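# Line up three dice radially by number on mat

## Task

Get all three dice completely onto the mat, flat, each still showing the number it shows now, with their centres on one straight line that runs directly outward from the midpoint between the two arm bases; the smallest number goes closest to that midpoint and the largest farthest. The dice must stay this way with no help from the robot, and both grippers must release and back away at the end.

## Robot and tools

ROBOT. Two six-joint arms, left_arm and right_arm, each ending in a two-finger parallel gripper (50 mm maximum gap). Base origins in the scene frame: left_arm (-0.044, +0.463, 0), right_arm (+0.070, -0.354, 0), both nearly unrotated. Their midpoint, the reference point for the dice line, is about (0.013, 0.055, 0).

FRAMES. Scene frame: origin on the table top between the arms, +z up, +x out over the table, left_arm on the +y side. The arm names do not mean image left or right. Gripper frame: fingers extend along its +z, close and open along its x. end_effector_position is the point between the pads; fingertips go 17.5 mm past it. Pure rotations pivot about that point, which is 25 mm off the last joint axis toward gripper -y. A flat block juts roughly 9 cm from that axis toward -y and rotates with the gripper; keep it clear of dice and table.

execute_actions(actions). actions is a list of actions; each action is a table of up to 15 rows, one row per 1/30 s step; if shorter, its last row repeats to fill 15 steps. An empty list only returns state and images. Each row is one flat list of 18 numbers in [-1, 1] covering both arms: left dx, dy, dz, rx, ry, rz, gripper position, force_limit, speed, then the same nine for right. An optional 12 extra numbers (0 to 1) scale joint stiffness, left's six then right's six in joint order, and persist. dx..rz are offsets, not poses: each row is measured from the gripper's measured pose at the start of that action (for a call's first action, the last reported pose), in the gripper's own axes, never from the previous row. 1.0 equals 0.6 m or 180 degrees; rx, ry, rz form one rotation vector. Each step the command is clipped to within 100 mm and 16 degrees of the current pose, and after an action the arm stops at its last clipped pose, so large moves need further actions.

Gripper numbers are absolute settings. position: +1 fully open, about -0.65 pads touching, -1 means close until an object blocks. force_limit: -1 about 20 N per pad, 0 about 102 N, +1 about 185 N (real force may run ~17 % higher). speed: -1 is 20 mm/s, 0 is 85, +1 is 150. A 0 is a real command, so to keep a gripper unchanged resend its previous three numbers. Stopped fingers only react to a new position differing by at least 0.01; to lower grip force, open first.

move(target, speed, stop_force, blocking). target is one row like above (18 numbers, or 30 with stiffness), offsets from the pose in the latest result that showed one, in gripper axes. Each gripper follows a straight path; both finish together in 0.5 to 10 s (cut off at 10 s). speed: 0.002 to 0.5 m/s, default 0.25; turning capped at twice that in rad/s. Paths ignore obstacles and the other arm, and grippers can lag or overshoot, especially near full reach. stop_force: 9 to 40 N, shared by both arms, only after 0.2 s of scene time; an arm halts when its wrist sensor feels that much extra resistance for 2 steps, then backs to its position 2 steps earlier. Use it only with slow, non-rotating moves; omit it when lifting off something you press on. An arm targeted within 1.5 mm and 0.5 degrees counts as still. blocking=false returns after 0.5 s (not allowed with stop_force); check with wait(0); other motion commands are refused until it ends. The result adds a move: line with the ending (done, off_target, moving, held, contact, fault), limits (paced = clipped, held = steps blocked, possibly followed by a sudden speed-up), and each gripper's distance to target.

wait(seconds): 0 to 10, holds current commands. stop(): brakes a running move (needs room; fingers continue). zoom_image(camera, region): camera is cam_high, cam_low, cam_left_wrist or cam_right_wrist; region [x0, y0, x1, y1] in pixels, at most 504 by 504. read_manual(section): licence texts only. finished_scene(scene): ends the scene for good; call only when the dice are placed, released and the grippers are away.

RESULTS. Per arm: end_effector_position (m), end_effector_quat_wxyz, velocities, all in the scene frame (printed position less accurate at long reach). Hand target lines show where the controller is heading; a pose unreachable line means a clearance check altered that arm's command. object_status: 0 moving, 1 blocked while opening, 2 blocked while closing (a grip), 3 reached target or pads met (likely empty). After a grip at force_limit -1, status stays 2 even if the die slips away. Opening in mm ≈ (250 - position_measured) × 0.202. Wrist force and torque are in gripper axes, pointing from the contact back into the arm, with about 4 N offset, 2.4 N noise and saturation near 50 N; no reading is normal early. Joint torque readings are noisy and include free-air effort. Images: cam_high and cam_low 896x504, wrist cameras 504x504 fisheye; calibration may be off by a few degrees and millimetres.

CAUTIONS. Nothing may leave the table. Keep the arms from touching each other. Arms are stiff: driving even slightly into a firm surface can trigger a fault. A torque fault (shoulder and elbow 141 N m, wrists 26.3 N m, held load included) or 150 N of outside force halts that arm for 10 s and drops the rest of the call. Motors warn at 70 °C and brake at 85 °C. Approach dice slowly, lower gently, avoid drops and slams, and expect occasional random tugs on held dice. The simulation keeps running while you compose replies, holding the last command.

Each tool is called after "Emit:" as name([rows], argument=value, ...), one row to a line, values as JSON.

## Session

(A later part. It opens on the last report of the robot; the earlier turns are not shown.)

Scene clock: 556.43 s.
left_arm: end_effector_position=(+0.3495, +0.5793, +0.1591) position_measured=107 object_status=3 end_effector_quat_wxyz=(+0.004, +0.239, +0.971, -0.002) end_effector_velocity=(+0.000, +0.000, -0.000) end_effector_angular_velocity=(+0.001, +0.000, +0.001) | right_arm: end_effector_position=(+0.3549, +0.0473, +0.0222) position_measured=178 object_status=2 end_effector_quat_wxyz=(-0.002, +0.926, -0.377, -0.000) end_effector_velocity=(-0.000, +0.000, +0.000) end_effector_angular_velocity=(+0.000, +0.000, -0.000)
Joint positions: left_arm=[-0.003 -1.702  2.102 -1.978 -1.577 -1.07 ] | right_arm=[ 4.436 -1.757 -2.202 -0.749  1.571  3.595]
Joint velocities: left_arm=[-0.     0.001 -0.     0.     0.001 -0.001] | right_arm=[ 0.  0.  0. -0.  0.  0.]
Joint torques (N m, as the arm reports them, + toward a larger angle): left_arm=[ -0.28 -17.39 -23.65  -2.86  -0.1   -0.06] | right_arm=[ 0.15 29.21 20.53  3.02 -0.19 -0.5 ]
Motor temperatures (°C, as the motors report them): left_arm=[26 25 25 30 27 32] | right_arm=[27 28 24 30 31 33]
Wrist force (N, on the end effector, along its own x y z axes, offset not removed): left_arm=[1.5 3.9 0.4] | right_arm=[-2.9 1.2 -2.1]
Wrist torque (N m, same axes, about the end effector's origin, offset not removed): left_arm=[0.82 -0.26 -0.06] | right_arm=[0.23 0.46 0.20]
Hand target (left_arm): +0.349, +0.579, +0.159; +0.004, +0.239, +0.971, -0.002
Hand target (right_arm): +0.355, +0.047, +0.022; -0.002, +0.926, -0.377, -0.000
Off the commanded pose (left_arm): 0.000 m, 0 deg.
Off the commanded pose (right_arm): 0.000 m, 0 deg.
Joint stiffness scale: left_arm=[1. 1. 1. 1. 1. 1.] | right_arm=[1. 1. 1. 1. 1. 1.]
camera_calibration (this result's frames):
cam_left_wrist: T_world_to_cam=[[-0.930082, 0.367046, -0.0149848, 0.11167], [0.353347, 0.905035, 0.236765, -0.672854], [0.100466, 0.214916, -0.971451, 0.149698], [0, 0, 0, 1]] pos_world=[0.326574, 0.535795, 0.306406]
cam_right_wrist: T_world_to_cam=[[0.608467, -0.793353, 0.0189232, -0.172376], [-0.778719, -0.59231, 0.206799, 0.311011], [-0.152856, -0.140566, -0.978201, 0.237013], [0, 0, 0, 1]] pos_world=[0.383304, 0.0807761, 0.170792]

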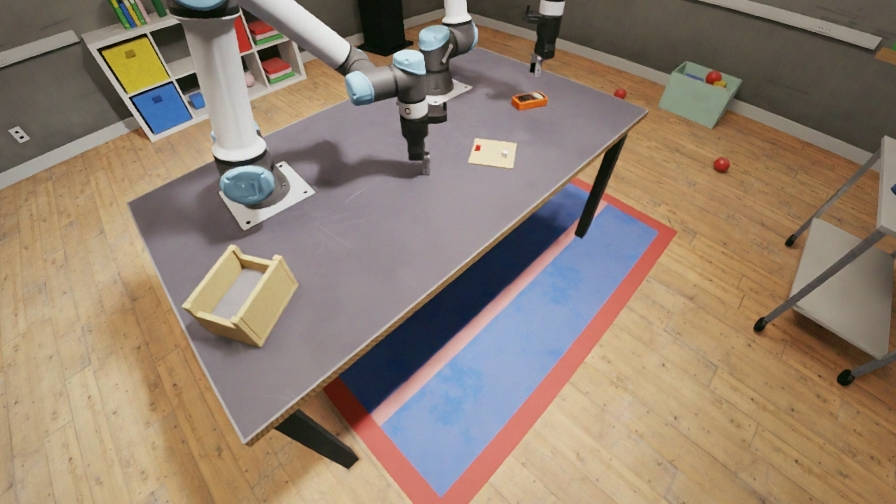

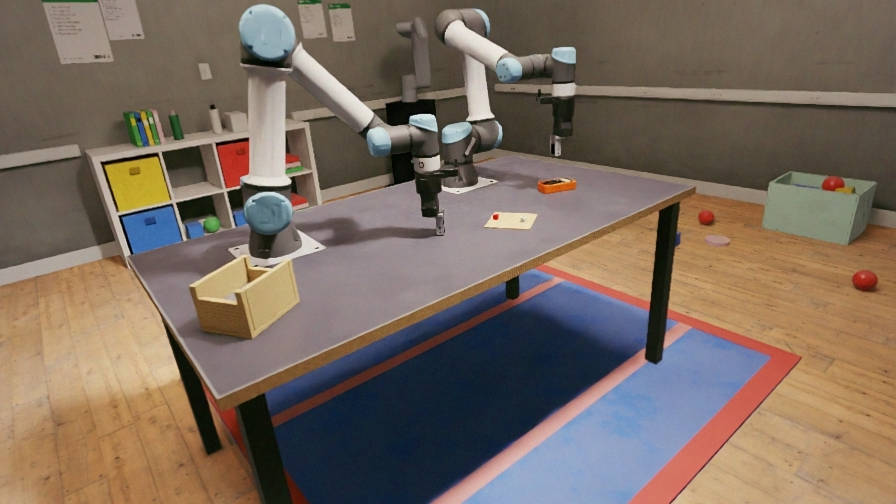

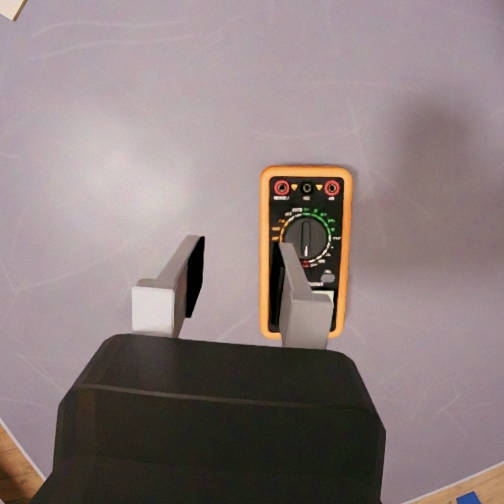

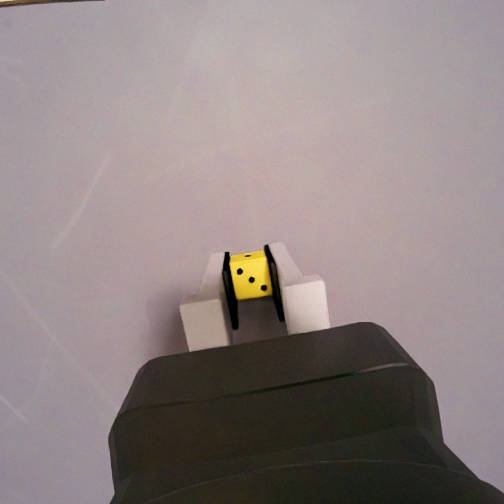

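Emit:
execute_actions([
  [[0,0,0,0,0,0,0.3,-0.5,0, 0,0,-0.003,0,0,0,-1,-0.5,-0.2],[0,0,0,0,0,0,0.3,-0.5,0, 0,0,-0.007,0,0,0,-1,-0.5,-0.2],[0,0,0,0,0,0,0.3,-0.5,0, 0,0,-0.012,0,0,0,-1,-0.5,-0.2],[0,0,0,0,0,0,0.3,-0.5,0, 0,0,-0.017,0,0,0,-1,-0.5,-0.2],[0,0,0,0,0,0,0.3,-0.5,0, 0,0,-0.022,0,0,0,-1,-0.5,-0.2],[0,0,0,0,0,0,0.3,-0.5,0, 0,0,-0.027,0,0,0,-1,-0.5,-0.2],[0,0,0,0,0,0,0.3,-0.5,0, 0,0,-0.032,0,0,0,-1,-0.5,-0.2],[0,0,0,0,0,0,0.3,-0.5,0, 0,0,-0.036,0,0,0,-1,-0.5,-0.2],[0,0,0,0,0,0,0.3,-0.5,0, 0,0,-0.039,0,0,0,-1,-0.5,-0.2],[0,0,0,0,0,0,0.3,-0.5,0, 0,0,-0.042,0,0,0,-1,-0.5,-0.2]],
])

Scene clock: 568.23 s.
left_arm: end_effector_position=(+0.3495, +0.5793, +0.1591) position_measured=107 object_status=3 end_effector_quat_wxyz=(+0.004, +0.239, +0.971, -0.002) end_effector_velocity=(+0.000, +0.000, +0.001) end_effector_angular_velocity=(+0.000, -0.002, +0.001) | right_arm: end_effector_position=(+0.3550, +0.0475, +0.0450) position_measured=178 object_status=2 end_effector_quat_wxyz=(-0.004, +0.926, -0.377, -0.000) end_effector_velocity=(+0.000, -0.000, +0.028) end_effector_angular_velocity=(-0.002, +0.001, -0.002)
Joint positions: left_arm=[-0.003 -1.702  2.102 -1.978 -1.577 -1.07 ] | right_arm=[ 4.436 -1.71  -2.18  -0.816  1.571  3.595]
Joint velocities: left_arm=[ 0.    -0.001 -0.001 -0.     0.    -0.   ] | right_arm=[-0.001  0.054  0.034 -0.09   0.     0.001]
Joint torques (N m, as the arm reports them, + toward a larger angle): left_arm=[  0.23 -17.8  -23.04  -2.85  -0.01   0.  ] | right_arm=[-0.09 27.51 24.19  2.55 -0.03 -0.39]
Motor temperatures (°C, as the motors report them): left_arm=[26 25 25 30 27 32] | right_arm=[27 28 24 30 31 33]
Wrist force (N, on the end effector, along its own x y z axes, offset not removed): left_arm=[-1.9 1.6 -0.3] | right_arm=[-1.1 3.2 1.0]
Wrist torque (N m, same axes, about the end effector's origin, offset not removed): left_arm=[0.37 0.28 0.06] | right_arm=[0.51 -0.05 -0.06]
Hand target (left_arm): +0.349, +0.579, +0.159; +0.004, +0.239, +0.971, -0.002
Hand target (right_arm): +0.355, +0.047, +0.047; -0.002, +0.926, -0.377, -0.000
Off the commanded pose (left_arm): 0.000 m, 0 deg.
Off the commanded pose (right_arm): 0.002 m, 0 deg.
Joint stiffness scale: left_arm=[1. 1. 1. 1. 1. 1.] | right_arm=[1. 1. 1. 1. 1. 1.]
camera_calibration (this result's frames):
cam_left_wrist: T_world_to_cam=[[-0.930082, 0.367047, -0.0149849, 0.11167], [0.353347, 0.905035, 0.236765, -0.672853], [0.100466, 0.214916, -0.971451, 0.149698], [0, 0, 0, 1]] pos_world=[0.326574, 0.535795, 0.306406]
cam_right_wrist: T_world_to_cam=[[0.608451, -0.793403, 0.0173025, -0.172645], [-0.778905, -0.592873, 0.204469, 0.306603], [-0.151968, -0.137886, -0.97872, 0.258965], [0, 0, 0, 1]] pos_world=[0.383215, 0.0805074, 0.193751]

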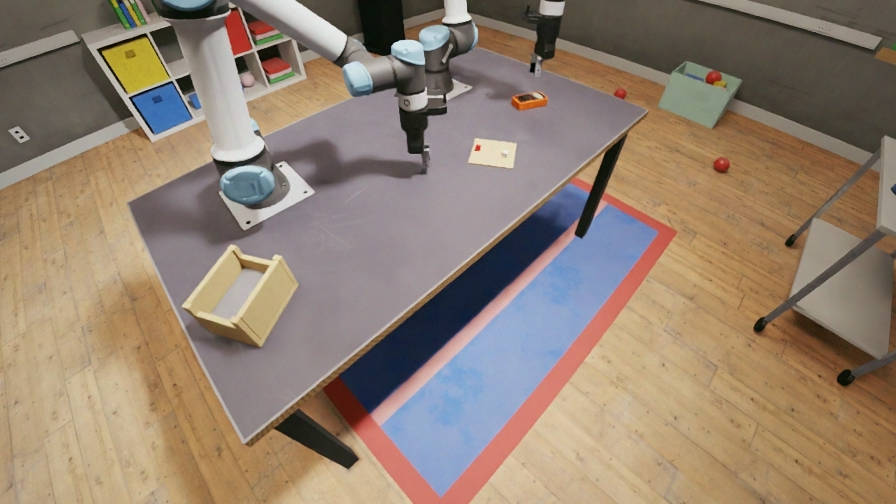

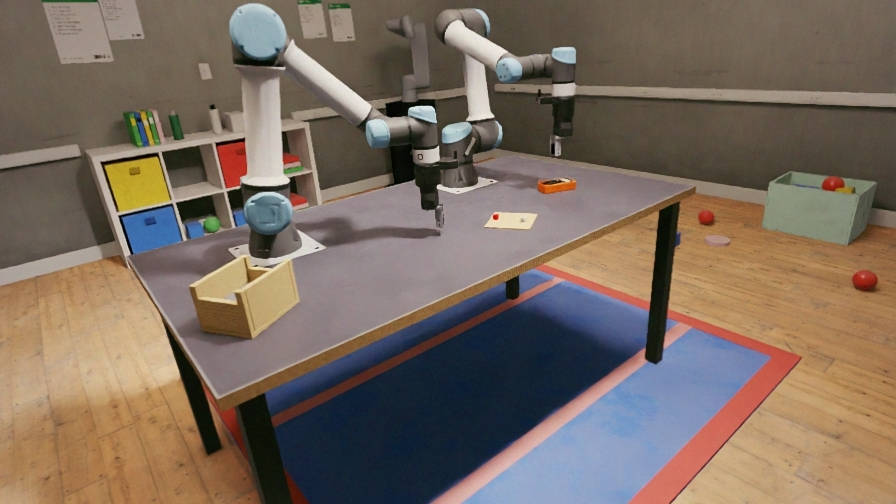

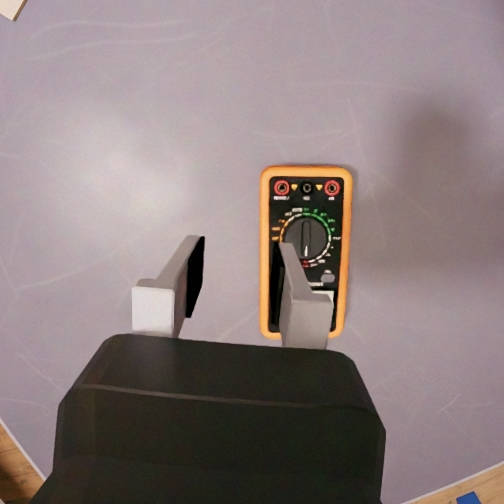

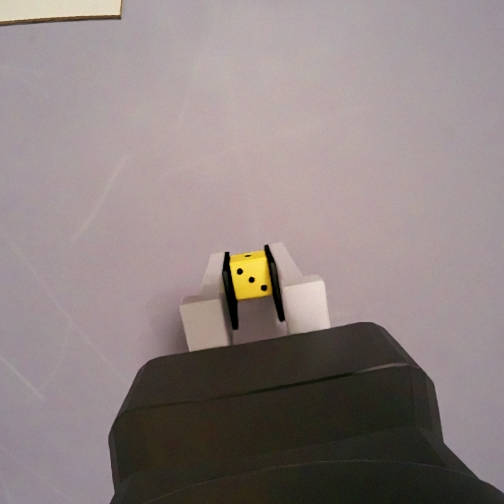

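Emit:
move(target=[0,0,0,0,0,0,0.3,-0.5,0, -0.1533,-0.3434,0.003,-0.0022,0.0014,0.1110,-1,-0.5,-0.2], speed=0.25)

Scene clock: 586.53 s.
left_arm: end_effector_position=(+0.3495, +0.5793, +0.1591) position_measured=107 object_status=3 end_effector_quat_wxyz=(+0.004, +0.239, +0.971, -0.002) end_effector_velocity=(+0.000, -0.000, +0.000) end_effector_angular_velocity=(-0.001, -0.000, +0.001) | right_arm: end_effector_position=(+0.4324, +0.2589, +0.0453) position_measured=178 object_status=2 end_effector_quat_wxyz=(-0.001, +0.848, -0.531, -0.000) end_effector_velocity=(-0.001, -0.001, +0.002) end_effector_angular_velocity=(-0.011, +0.005, -0.005)
Joint positions: left_arm=[-0.003 -1.702  2.102 -1.978 -1.577 -1.07 ] | right_arm=[ 4.436 -2.167 -1.499 -1.044  1.57   3.941]
Joint velocities: left_arm=[ 0.    -0.    -0.    -0.    -0.001 -0.001] | right_arm=[ 0.    -0.001  0.012 -0.023  0.001  0.005]
Joint torques (N m, as the arm reports them, + toward a larger angle): left_arm=[ -0.48 -16.85 -22.96  -2.9   -0.03  -0.24] | right_arm=[ 0.02 47.82 27.55  2.85  0.22  0.2 ]
Motor temperatures (°C, as the motors report them): left_arm=[26 25 25 30 27 32] | right_arm=[27 28 24 30 31 33]
Wrist force (N, on the end effector, along its own x y z axes, offset not removed): left_arm=[-3.8 0.4 -1.7] | right_arm=[-3.2 -2.2 -0.1]
Wrist torque (N m, same axes, about the end effector's origin, offset not removed): left_arm=[0.17 0.52 0.12] | right_arm=[-0.31 0.31 -0.04]
Hand target (left_arm): +0.349, +0.579, +0.159; +0.004, +0.239, +0.971, -0.002
Hand target (right_arm): +0.433, +0.259, +0.044; +0.000, +0.847, -0.532, -0.000
Off the commanded pose (left_arm): 0.000 m, 0 deg.
Off the commanded pose (right_arm): 0.001 m, 0 deg.
Joint stiffness scale: left_arm=[1. 1. 1. 1. 1. 1.] | right_arm=[1. 1. 1. 1. 1. 1.]
move: done
camera_calibration (this result's frames):
cam_left_wrist: T_world_to_cam=[[-0.930082, 0.367046, -0.0149846, 0.11167], [0.353347, 0.905035, 0.236765, -0.672854], [0.100465, 0.214916, -0.971451, 0.149698], [0, 0, 0, 1]] pos_world=[0.326574, 0.535795, 0.306406]
cam_right_wrist: T_world_to_cam=[[0.303665, -0.952565, 0.0201903, 0.12082], [-0.932952, -0.292978, 0.2092, 0.480993], [-0.193361, -0.0823632, -0.977664, 0.30366], [0, 0, 0, 1]] pos_world=[0.470771, 0.28102, 0.193814]

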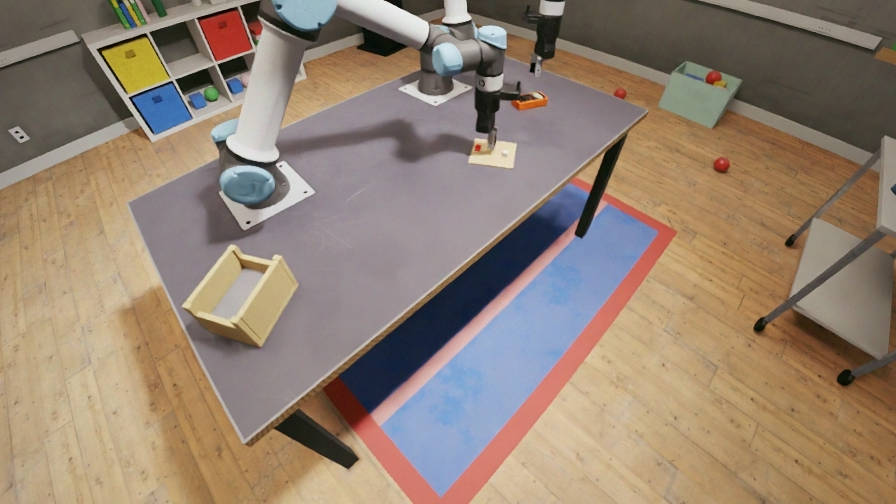

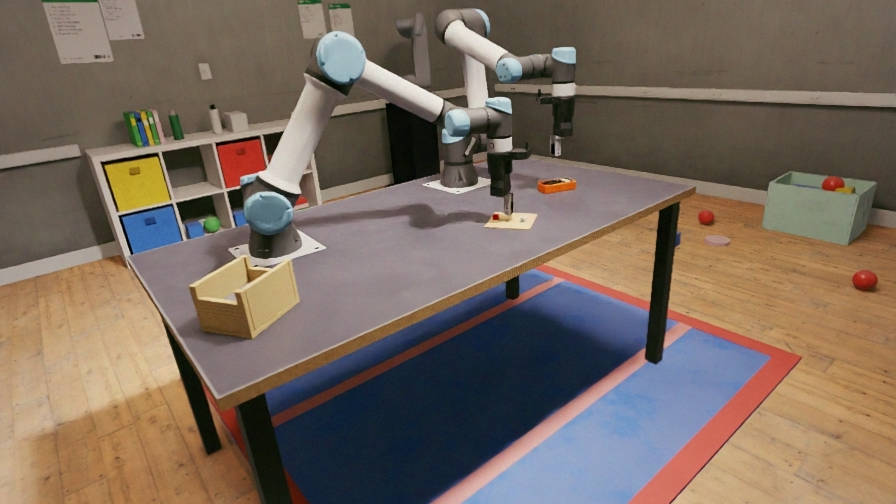

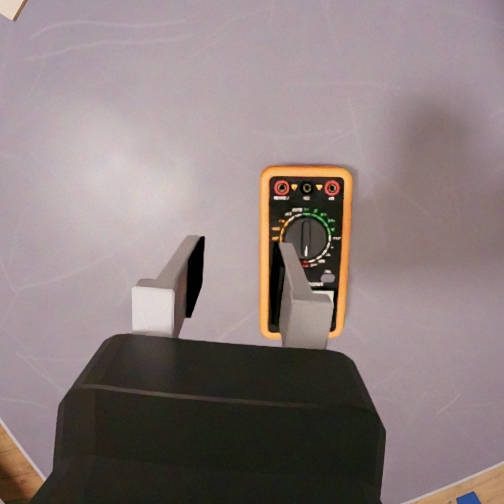

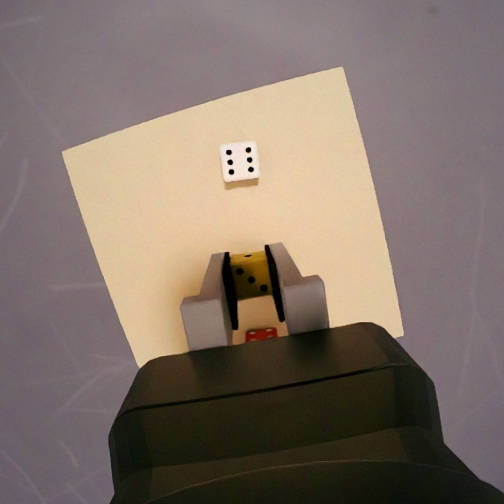

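Emit:
zoom_image(camera="cam_right_wrist", region=[170, 120, 330, 360])

Region (170, 120, 330, 360) of cam_right_wrist's 504x504 image, scaled by 2.100, with more detail than that image has.

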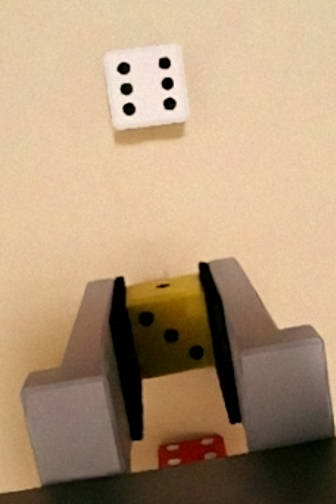

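Emit:
zoom_image(camera="cam_right_wrist", region=[210, 240, 300, 350])

Region (210, 240, 300, 350) of cam_right_wrist's 504x504 image, scaled by 4.582, with more detail than that image has; it fills the left 412 columns of this view, and the rest is white.

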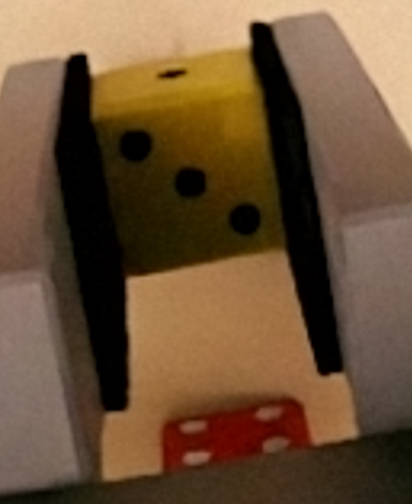

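Emit:
move(target=[0,0,0,0,0,0,0.3,-0.5,0, 0.0038,0.0025,0.0388,0,0,0,-1,-0.5,-0.2], speed=0.02, stop_force=10)

Scene clock: 618.40 s.
left_arm: end_effector_position=(+0.3495, +0.5793, +0.1591) position_measured=107 object_status=3 end_effector_quat_wxyz=(+0.004, +0.239, +0.971, -0.002) end_effector_velocity=(-0.000, +0.000, -0.000) end_effector_angular_velocity=(-0.000, +0.001, -0.001) | right_arm: end_effector_position=(+0.4323, +0.2585, +0.0269) position_measured=178 object_status=2 end_effector_quat_wxyz=(-0.004, +0.847, -0.531, -0.001) end_effector_velocity=(+0.001, +0.001, -0.001) end_effector_angular_velocity=(+0.008, -0.003, +0.000)
Joint positions: left_arm=[-0.003 -1.702  2.102 -1.978 -1.577 -1.07 ] | right_arm=[ 4.436 -2.186 -1.524 -0.994  1.571  3.941]
Joint velocities: left_arm=[ 0.     0.     0.001 -0.    -0.     0.001] | right_arm=[-0.001 -0.    -0.005  0.014  0.    -0.001]
Joint torques (N m, as the arm reports them, + toward a larger angle): left_arm=[  0.04 -17.75 -23.54  -2.89   0.    -0.11] | right_arm=[-1.39 47.56 18.99  2.93 -0.09 -0.91]
Motor temperatures (°C, as the motors report them): left_arm=[26 25 25 30 27 32] | right_arm=[27 28 24 30 31 33]
Wrist force (N, on the end effector, along its own x y z axes, offset not removed): left_arm=[-0.4 -2.3 -2.4] | right_arm=[-0.3 4.9 -0.4]
Wrist torque (N m, same axes, about the end effector's origin, offset not removed): left_arm=[-0.34 0.15 0.18] | right_arm=[0.86 0.16 0.02]
Hand target (left_arm): +0.349, +0.579, +0.159; +0.004, +0.239, +0.971, -0.002
Hand target (right_arm): +0.432, +0.256, +0.022; -0.001, +0.848, -0.531, -0.000
Off the commanded pose (left_arm): 0.000 m, 0 deg.
Off the commanded pose (right_arm): 0.005 m, 0 deg.
Joint stiffness scale: left_arm=[1. 1. 1. 1. 1. 1.] | right_arm=[1. 1. 1. 1. 1. 1.]
move: off_target (right_arm)
camera_calibration (this result's frames):
cam_left_wrist: T_world_to_cam=[[-0.930082, 0.367047, -0.0149847, 0.11167], [0.353347, 0.905035, 0.236765, -0.672854], [0.100466, 0.214916, -0.971451, 0.149698], [0, 0, 0, 1]] pos_world=[0.326574, 0.535795, 0.306406]
cam_right_wrist: T_world_to_cam=[[0.303296, -0.952784, 0.01462, 0.121255], [-0.933475, -0.293998, 0.2054, 0.485198], [-0.191403, -0.0759442, -0.978569, 0.283094], [0, 0, 0, 1]] pos_world=[0.47033, 0.279676, 0.175595]

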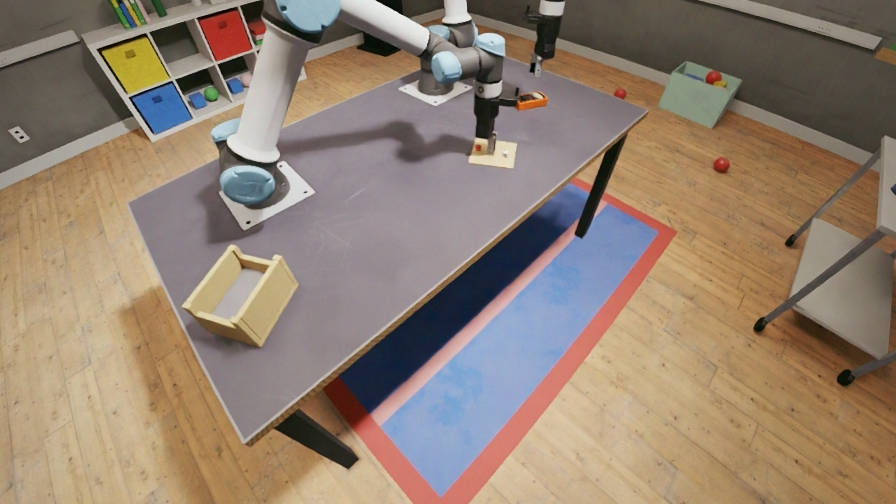

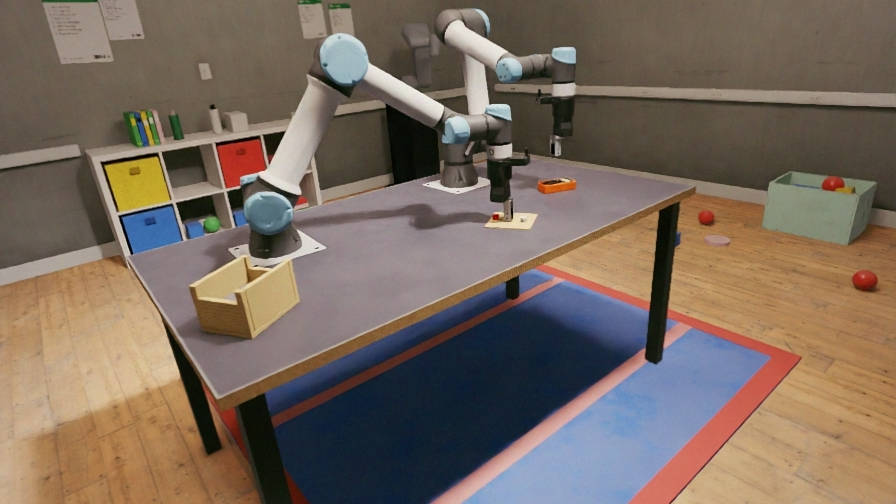

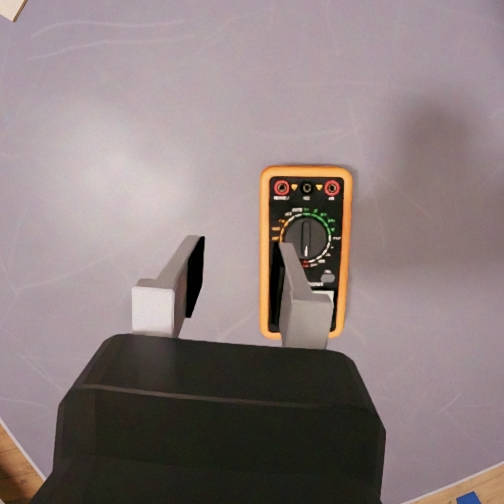

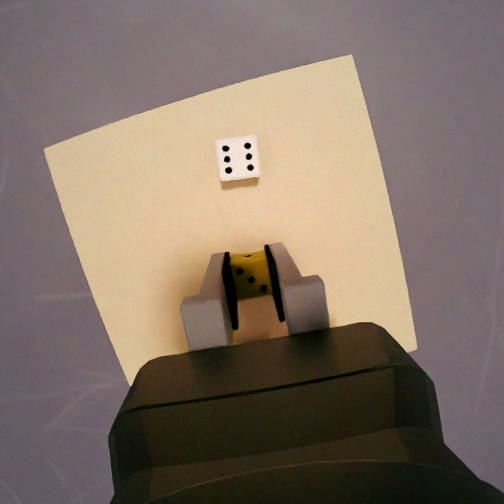

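Emit:
zoom_image(camera="cam_right_wrist", region=[190, 120, 310, 320])

Region (190, 120, 310, 320) of cam_right_wrist's 504x504 image, scaled by 2.520, with more detail than that image has; it fills the left 302 columns of this view, and the rest is white.

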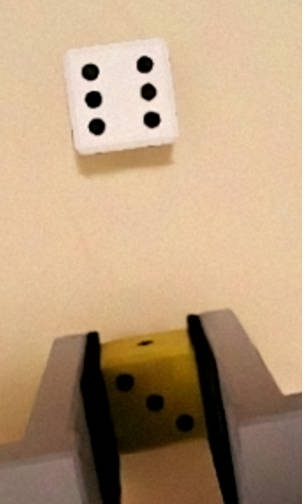

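Emit:
execute_actions([
  [[0,0,0,0,0,0,0.3,-0.5,0, 0,0,0.001,0,0,0,1,-0.5,0]],
  [[0,0,0,0,0,0,0.3,-0.5,0, 0,0,-0.004,0,0,0,1,-0.5,0],[0,0,0,0,0,0,0.3,-0.5,0, 0,0,-0.009,0,0,0,1,-0.5,0],[0,0,0,0,0,0,0.3,-0.5,0, 0,0,-0.015,0,0,0,1,-0.5,0],[0,0,0,0,0,0,0.3,-0.5,0, 0,0,-0.021,0,0,0,1,-0.5,0],[0,0,0,0,0,0,0.3,-0.5,0, 0,0,-0.027,0,0,0,1,-0.5,0],[0,0,0,0,0,0,0.3,-0.5,0, 0,0,-0.033,0,0,0,1,-0.5,0],[0,0,0,0,0,0,0.3,-0.5,0, 0,0,-0.039,0,0,0,1,-0.5,0],[0,0,0,0,0,0,0.3,-0.5,0, 0,0,-0.045,0,0,0,1,-0.5,0],[0,0,0,0,0,0,0.3,-0.5,0, 0,0,-0.051,0,0,0,1,-0.5,0],[0,0,0,0,0,0,0.3,-0.5,0, 0,0,-0.057,0,0,0,1,-0.5,0],[0,0,0,0,0,0,0.3,-0.5,0, 0,0,-0.063,0,0,0,1,-0.5,0],[0,0,0,0,0,0,0.3,-0.5,0, 0,0,-0.068,0,0,0,1,-0.5,0],[0,0,0,0,0,0,0.3,-0.5,0, 0,0,-0.072,0,0,0,1,-0.5,0],[0,0,0,0,0,0,0.3,-0.5,0, 0,0,-0.075,0,0,0,1,-0.5,0]],
])

Scene clock: 634.83 s.
left_arm: end_effector_position=(+0.3495, +0.5793, +0.1591) position_measured=107 object_status=3 end_effector_quat_wxyz=(+0.004, +0.239, +0.971, -0.002) end_effector_velocity=(+0.001, -0.000, +0.000) end_effector_angular_velocity=(-0.001, -0.001, +0.002) | right_arm: end_effector_position=(+0.4322, +0.2583, +0.0600) position_measured=3 object_status=3 end_effector_quat_wxyz=(-0.005, +0.847, -0.531, -0.001) end_effector_velocity=(+0.003, +0.008, +0.109) end_effector_angular_velocity=(+0.036, -0.012, -0.000)
Joint positions: left_arm=[-0.003 -1.702  2.102 -1.978 -1.577 -1.07 ] | right_arm=[ 4.436 -2.145 -1.496 -1.06   1.571  3.941]
Joint velocities: left_arm=[ 0.001  0.001 -0.001 -0.    -0.001 -0.001] | right_arm=[-0.     0.122  0.098 -0.182 -0.     0.   ]
Joint torques (N m, as the arm reports them, + toward a larger angle): left_arm=[  0.7  -17.03 -23.08  -2.96  -0.02  -0.01] | right_arm=[ 0.62 50.82 29.67  2.85 -0.1  -0.38]
Motor temperatures (°C, as the motors report them): left_arm=[26 25 25 30 27 32] | right_arm=[27 28 24 30 31 33]
Wrist force (N, on the end effector, along its own x y z axes, offset not removed): left_arm=[-3.2 -2.5 -0.3] | right_arm=[-4.6 2.3 1.6]
Wrist torque (N m, same axes, about the end effector's origin, offset not removed): left_arm=[-0.40 0.53 0.12] | right_arm=[0.51 0.83 -0.03]
Hand target (left_arm): +0.349, +0.579, +0.159; +0.004, +0.239, +0.971, -0.002
Hand target (right_arm): +0.432, +0.258, +0.072; -0.005, +0.847, -0.531, -0.001
Off the commanded pose (left_arm): 0.000 m, 0 deg.
Off the commanded pose (right_arm): 0.012 m, 0 deg.
Joint stiffness scale: left_arm=[1. 1. 1. 1. 1. 1.] | right_arm=[1. 1. 1. 1. 1. 1.]
camera_calibration (this result's frames):
cam_left_wrist: T_world_to_cam=[[-0.930082, 0.367047, -0.0149847, 0.11167], [0.353347, 0.905035, 0.236765, -0.672854], [0.100466, 0.214916, -0.971451, 0.149698], [0, 0, 0, 1]] pos_world=[0.326574, 0.535795, 0.306406]
cam_right_wrist: T_world_to_cam=[[0.303314, -0.952803, 0.0129468, 0.120718], [-0.9336, -0.294427, 0.204214, 0.478519], [-0.190764, -0.0740283, -0.978841, 0.314752], [0, 0, 0, 1]] pos_world=[0.470174, 0.27921, 0.208809]

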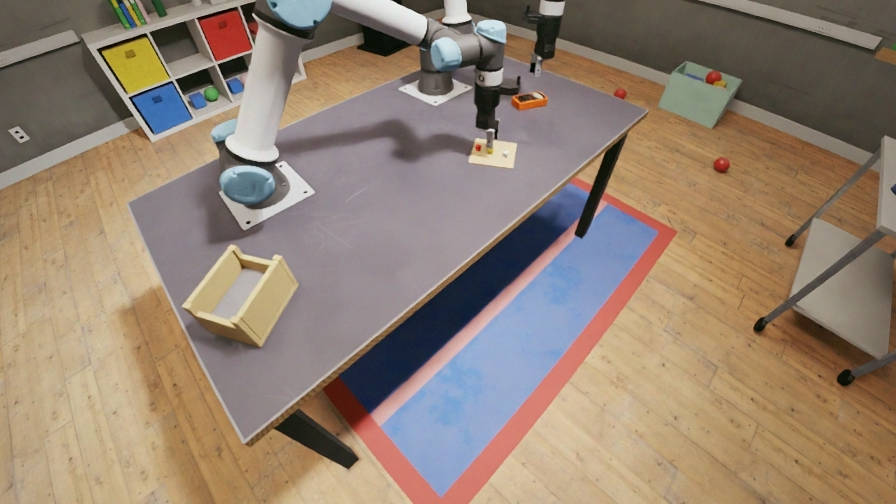

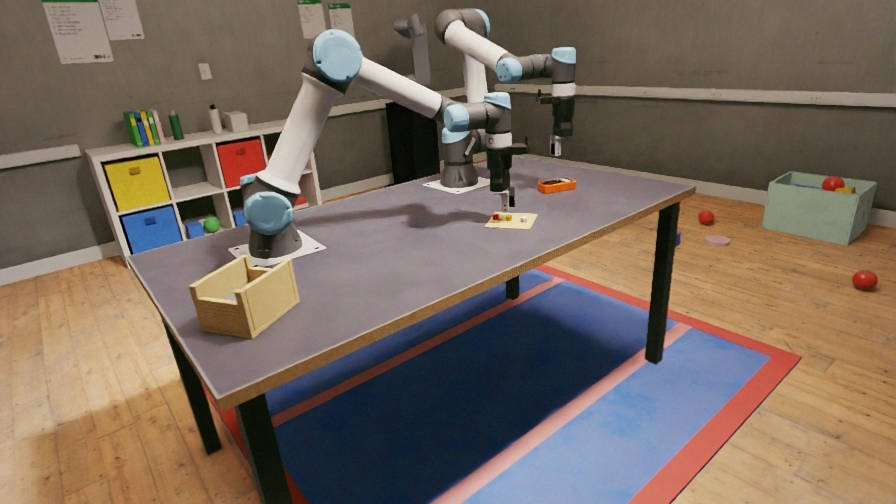

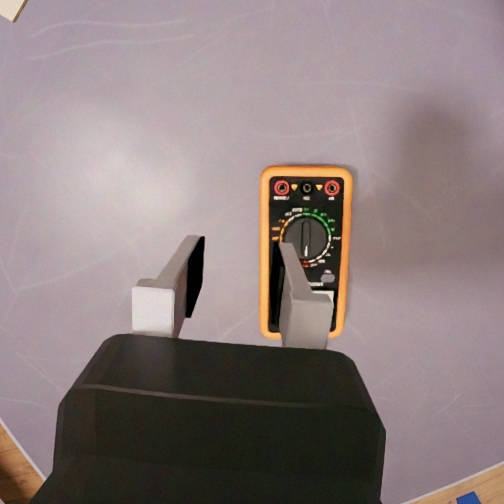

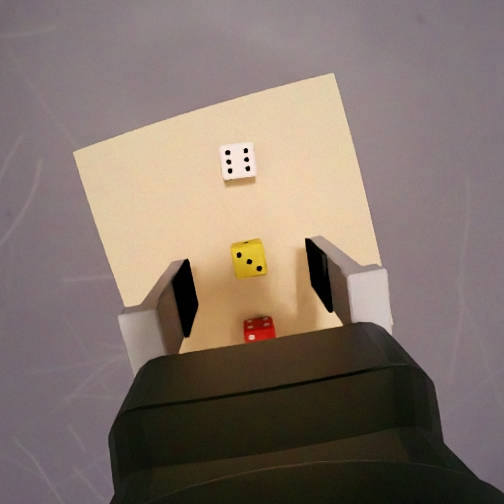

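Emit:
move(target=[0,0,0,0,0,0,0.3,-0.5,0, 0.1653,0.2508,-0.2333,0,0,0,1,-0.5,0], speed=0.3)

Scene clock: 641.57 s.
left_arm: end_effector_position=(+0.3495, +0.5793, +0.1591) position_measured=107 object_status=3 end_effector_quat_wxyz=(+0.004, +0.239, +0.971, -0.002) end_effector_velocity=(+0.001, -0.000, +0.001) end_effector_angular_velocity=(+0.001, -0.003, -0.001) | right_arm: end_effector_position=(+0.3407, +0.1032, +0.1988) position_measured=3 object_status=3 end_effector_quat_wxyz=(-0.006, +0.847, -0.532, -0.002) end_effector_velocity=(-0.000, -0.000, +0.000) end_effector_angular_velocity=(-0.002, +0.000, -0.003)
Joint positions: left_arm=[-0.003 -1.702  2.102 -1.978 -1.577 -1.07 ] | right_arm=[ 4.513 -1.608 -1.837 -1.256  1.571  4.019]
Joint velocities: left_arm=[-0.001 -0.001 -0.002  0.     0.001  0.   ] | right_arm=[ 0.     0.     0.002 -0.004 -0.     0.003]
Joint torques (N m, as the arm reports them, + toward a larger angle): left_arm=[  0.17 -16.94 -23.95  -2.73   0.02  -0.1 ] | right_arm=[ 3.92 31.63 25.17  2.8  -0.62  0.02]
Motor temperatures (°C, as the motors report them): left_arm=[26 25 25 30 27 32] | right_arm=[27 28 24 30 31 33]
Wrist force (N, on the end effector, along its own x y z axes, offset not removed): left_arm=[-1.0 1.5 0.7] | right_arm=[-1.4 -1.6 1.7]
Wrist torque (N m, same axes, about the end effector's origin, offset not removed): left_arm=[0.39 0.16 0.29] | right_arm=[-0.09 0.09 0.10]
Hand target (left_arm): +0.349, +0.579, +0.159; +0.004, +0.239, +0.971, -0.002
Hand target (right_arm): +0.339, +0.102, +0.199; -0.005, +0.847, -0.531, -0.001
Off the commanded pose (left_arm): 0.000 m, 0 deg.
Off the commanded pose (right_arm): 0.002 m, 0 deg.
Joint stiffness scale: left_arm=[1. 1. 1. 1. 1. 1.] | right_arm=[1. 1. 1. 1. 1. 1.]
move: done
camera_calibration (this result's frames):
cam_left_wrist: T_world_to_cam=[[-0.930082, 0.367047, -0.014985, 0.11167], [0.353347, 0.905035, 0.236765, -0.672853], [0.100466, 0.214916, -0.971451, 0.149698], [0, 0, 0, 1]] pos_world=[0.326574, 0.535795, 0.306406]
cam_right_wrist: T_world_to_cam=[[0.301978, -0.953247, 0.0113612, -0.000274406], [-0.9339, -0.293414, 0.204302, 0.319023], [-0.191416, -0.0723048, -0.978842, 0.421682], [0, 0, 0, 1]] pos_world=[0.378735, 0.123834, 0.347586]

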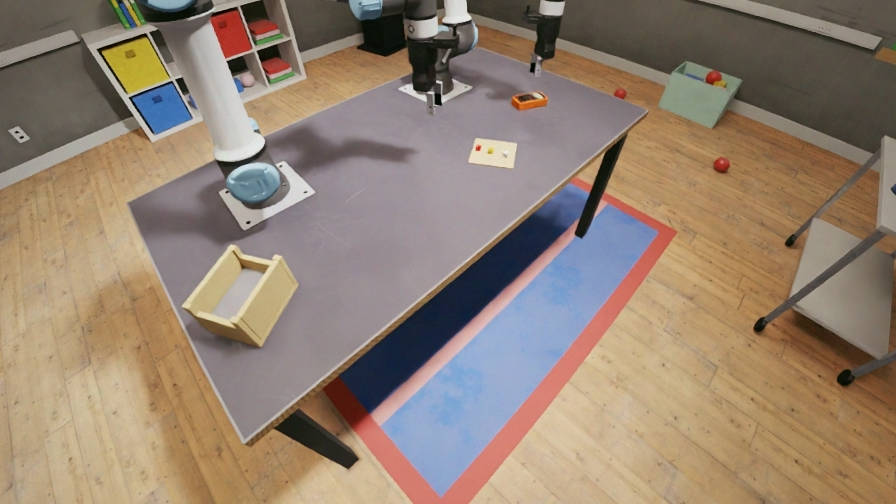

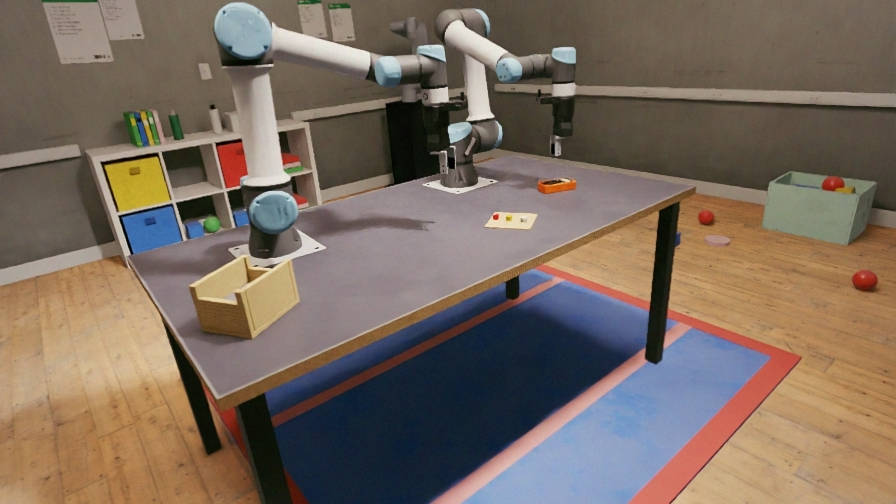

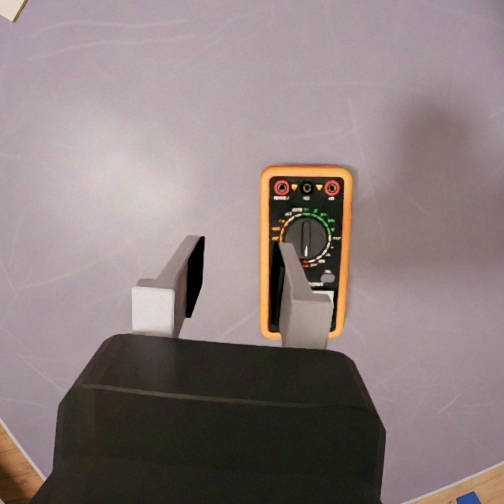

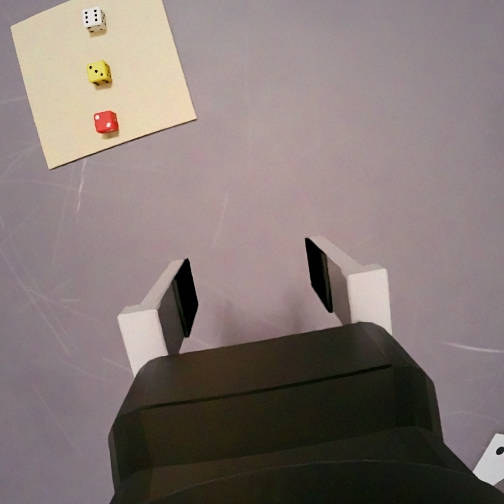

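Emit:
zoom_image(camera="cam_right_wrist", region=[0, 0, 200, 180])

Region (0, 0, 200, 180) of cam_right_wrist's 504x504 image, scaled by 2.520, with more detail than that image has; it fills the top 454 rows of this view, and the rest is white.

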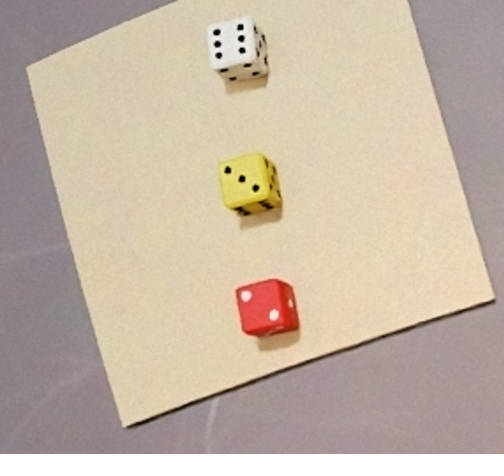

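Emit:
finished_scene(scene=1)

The scene is finished: the task was done.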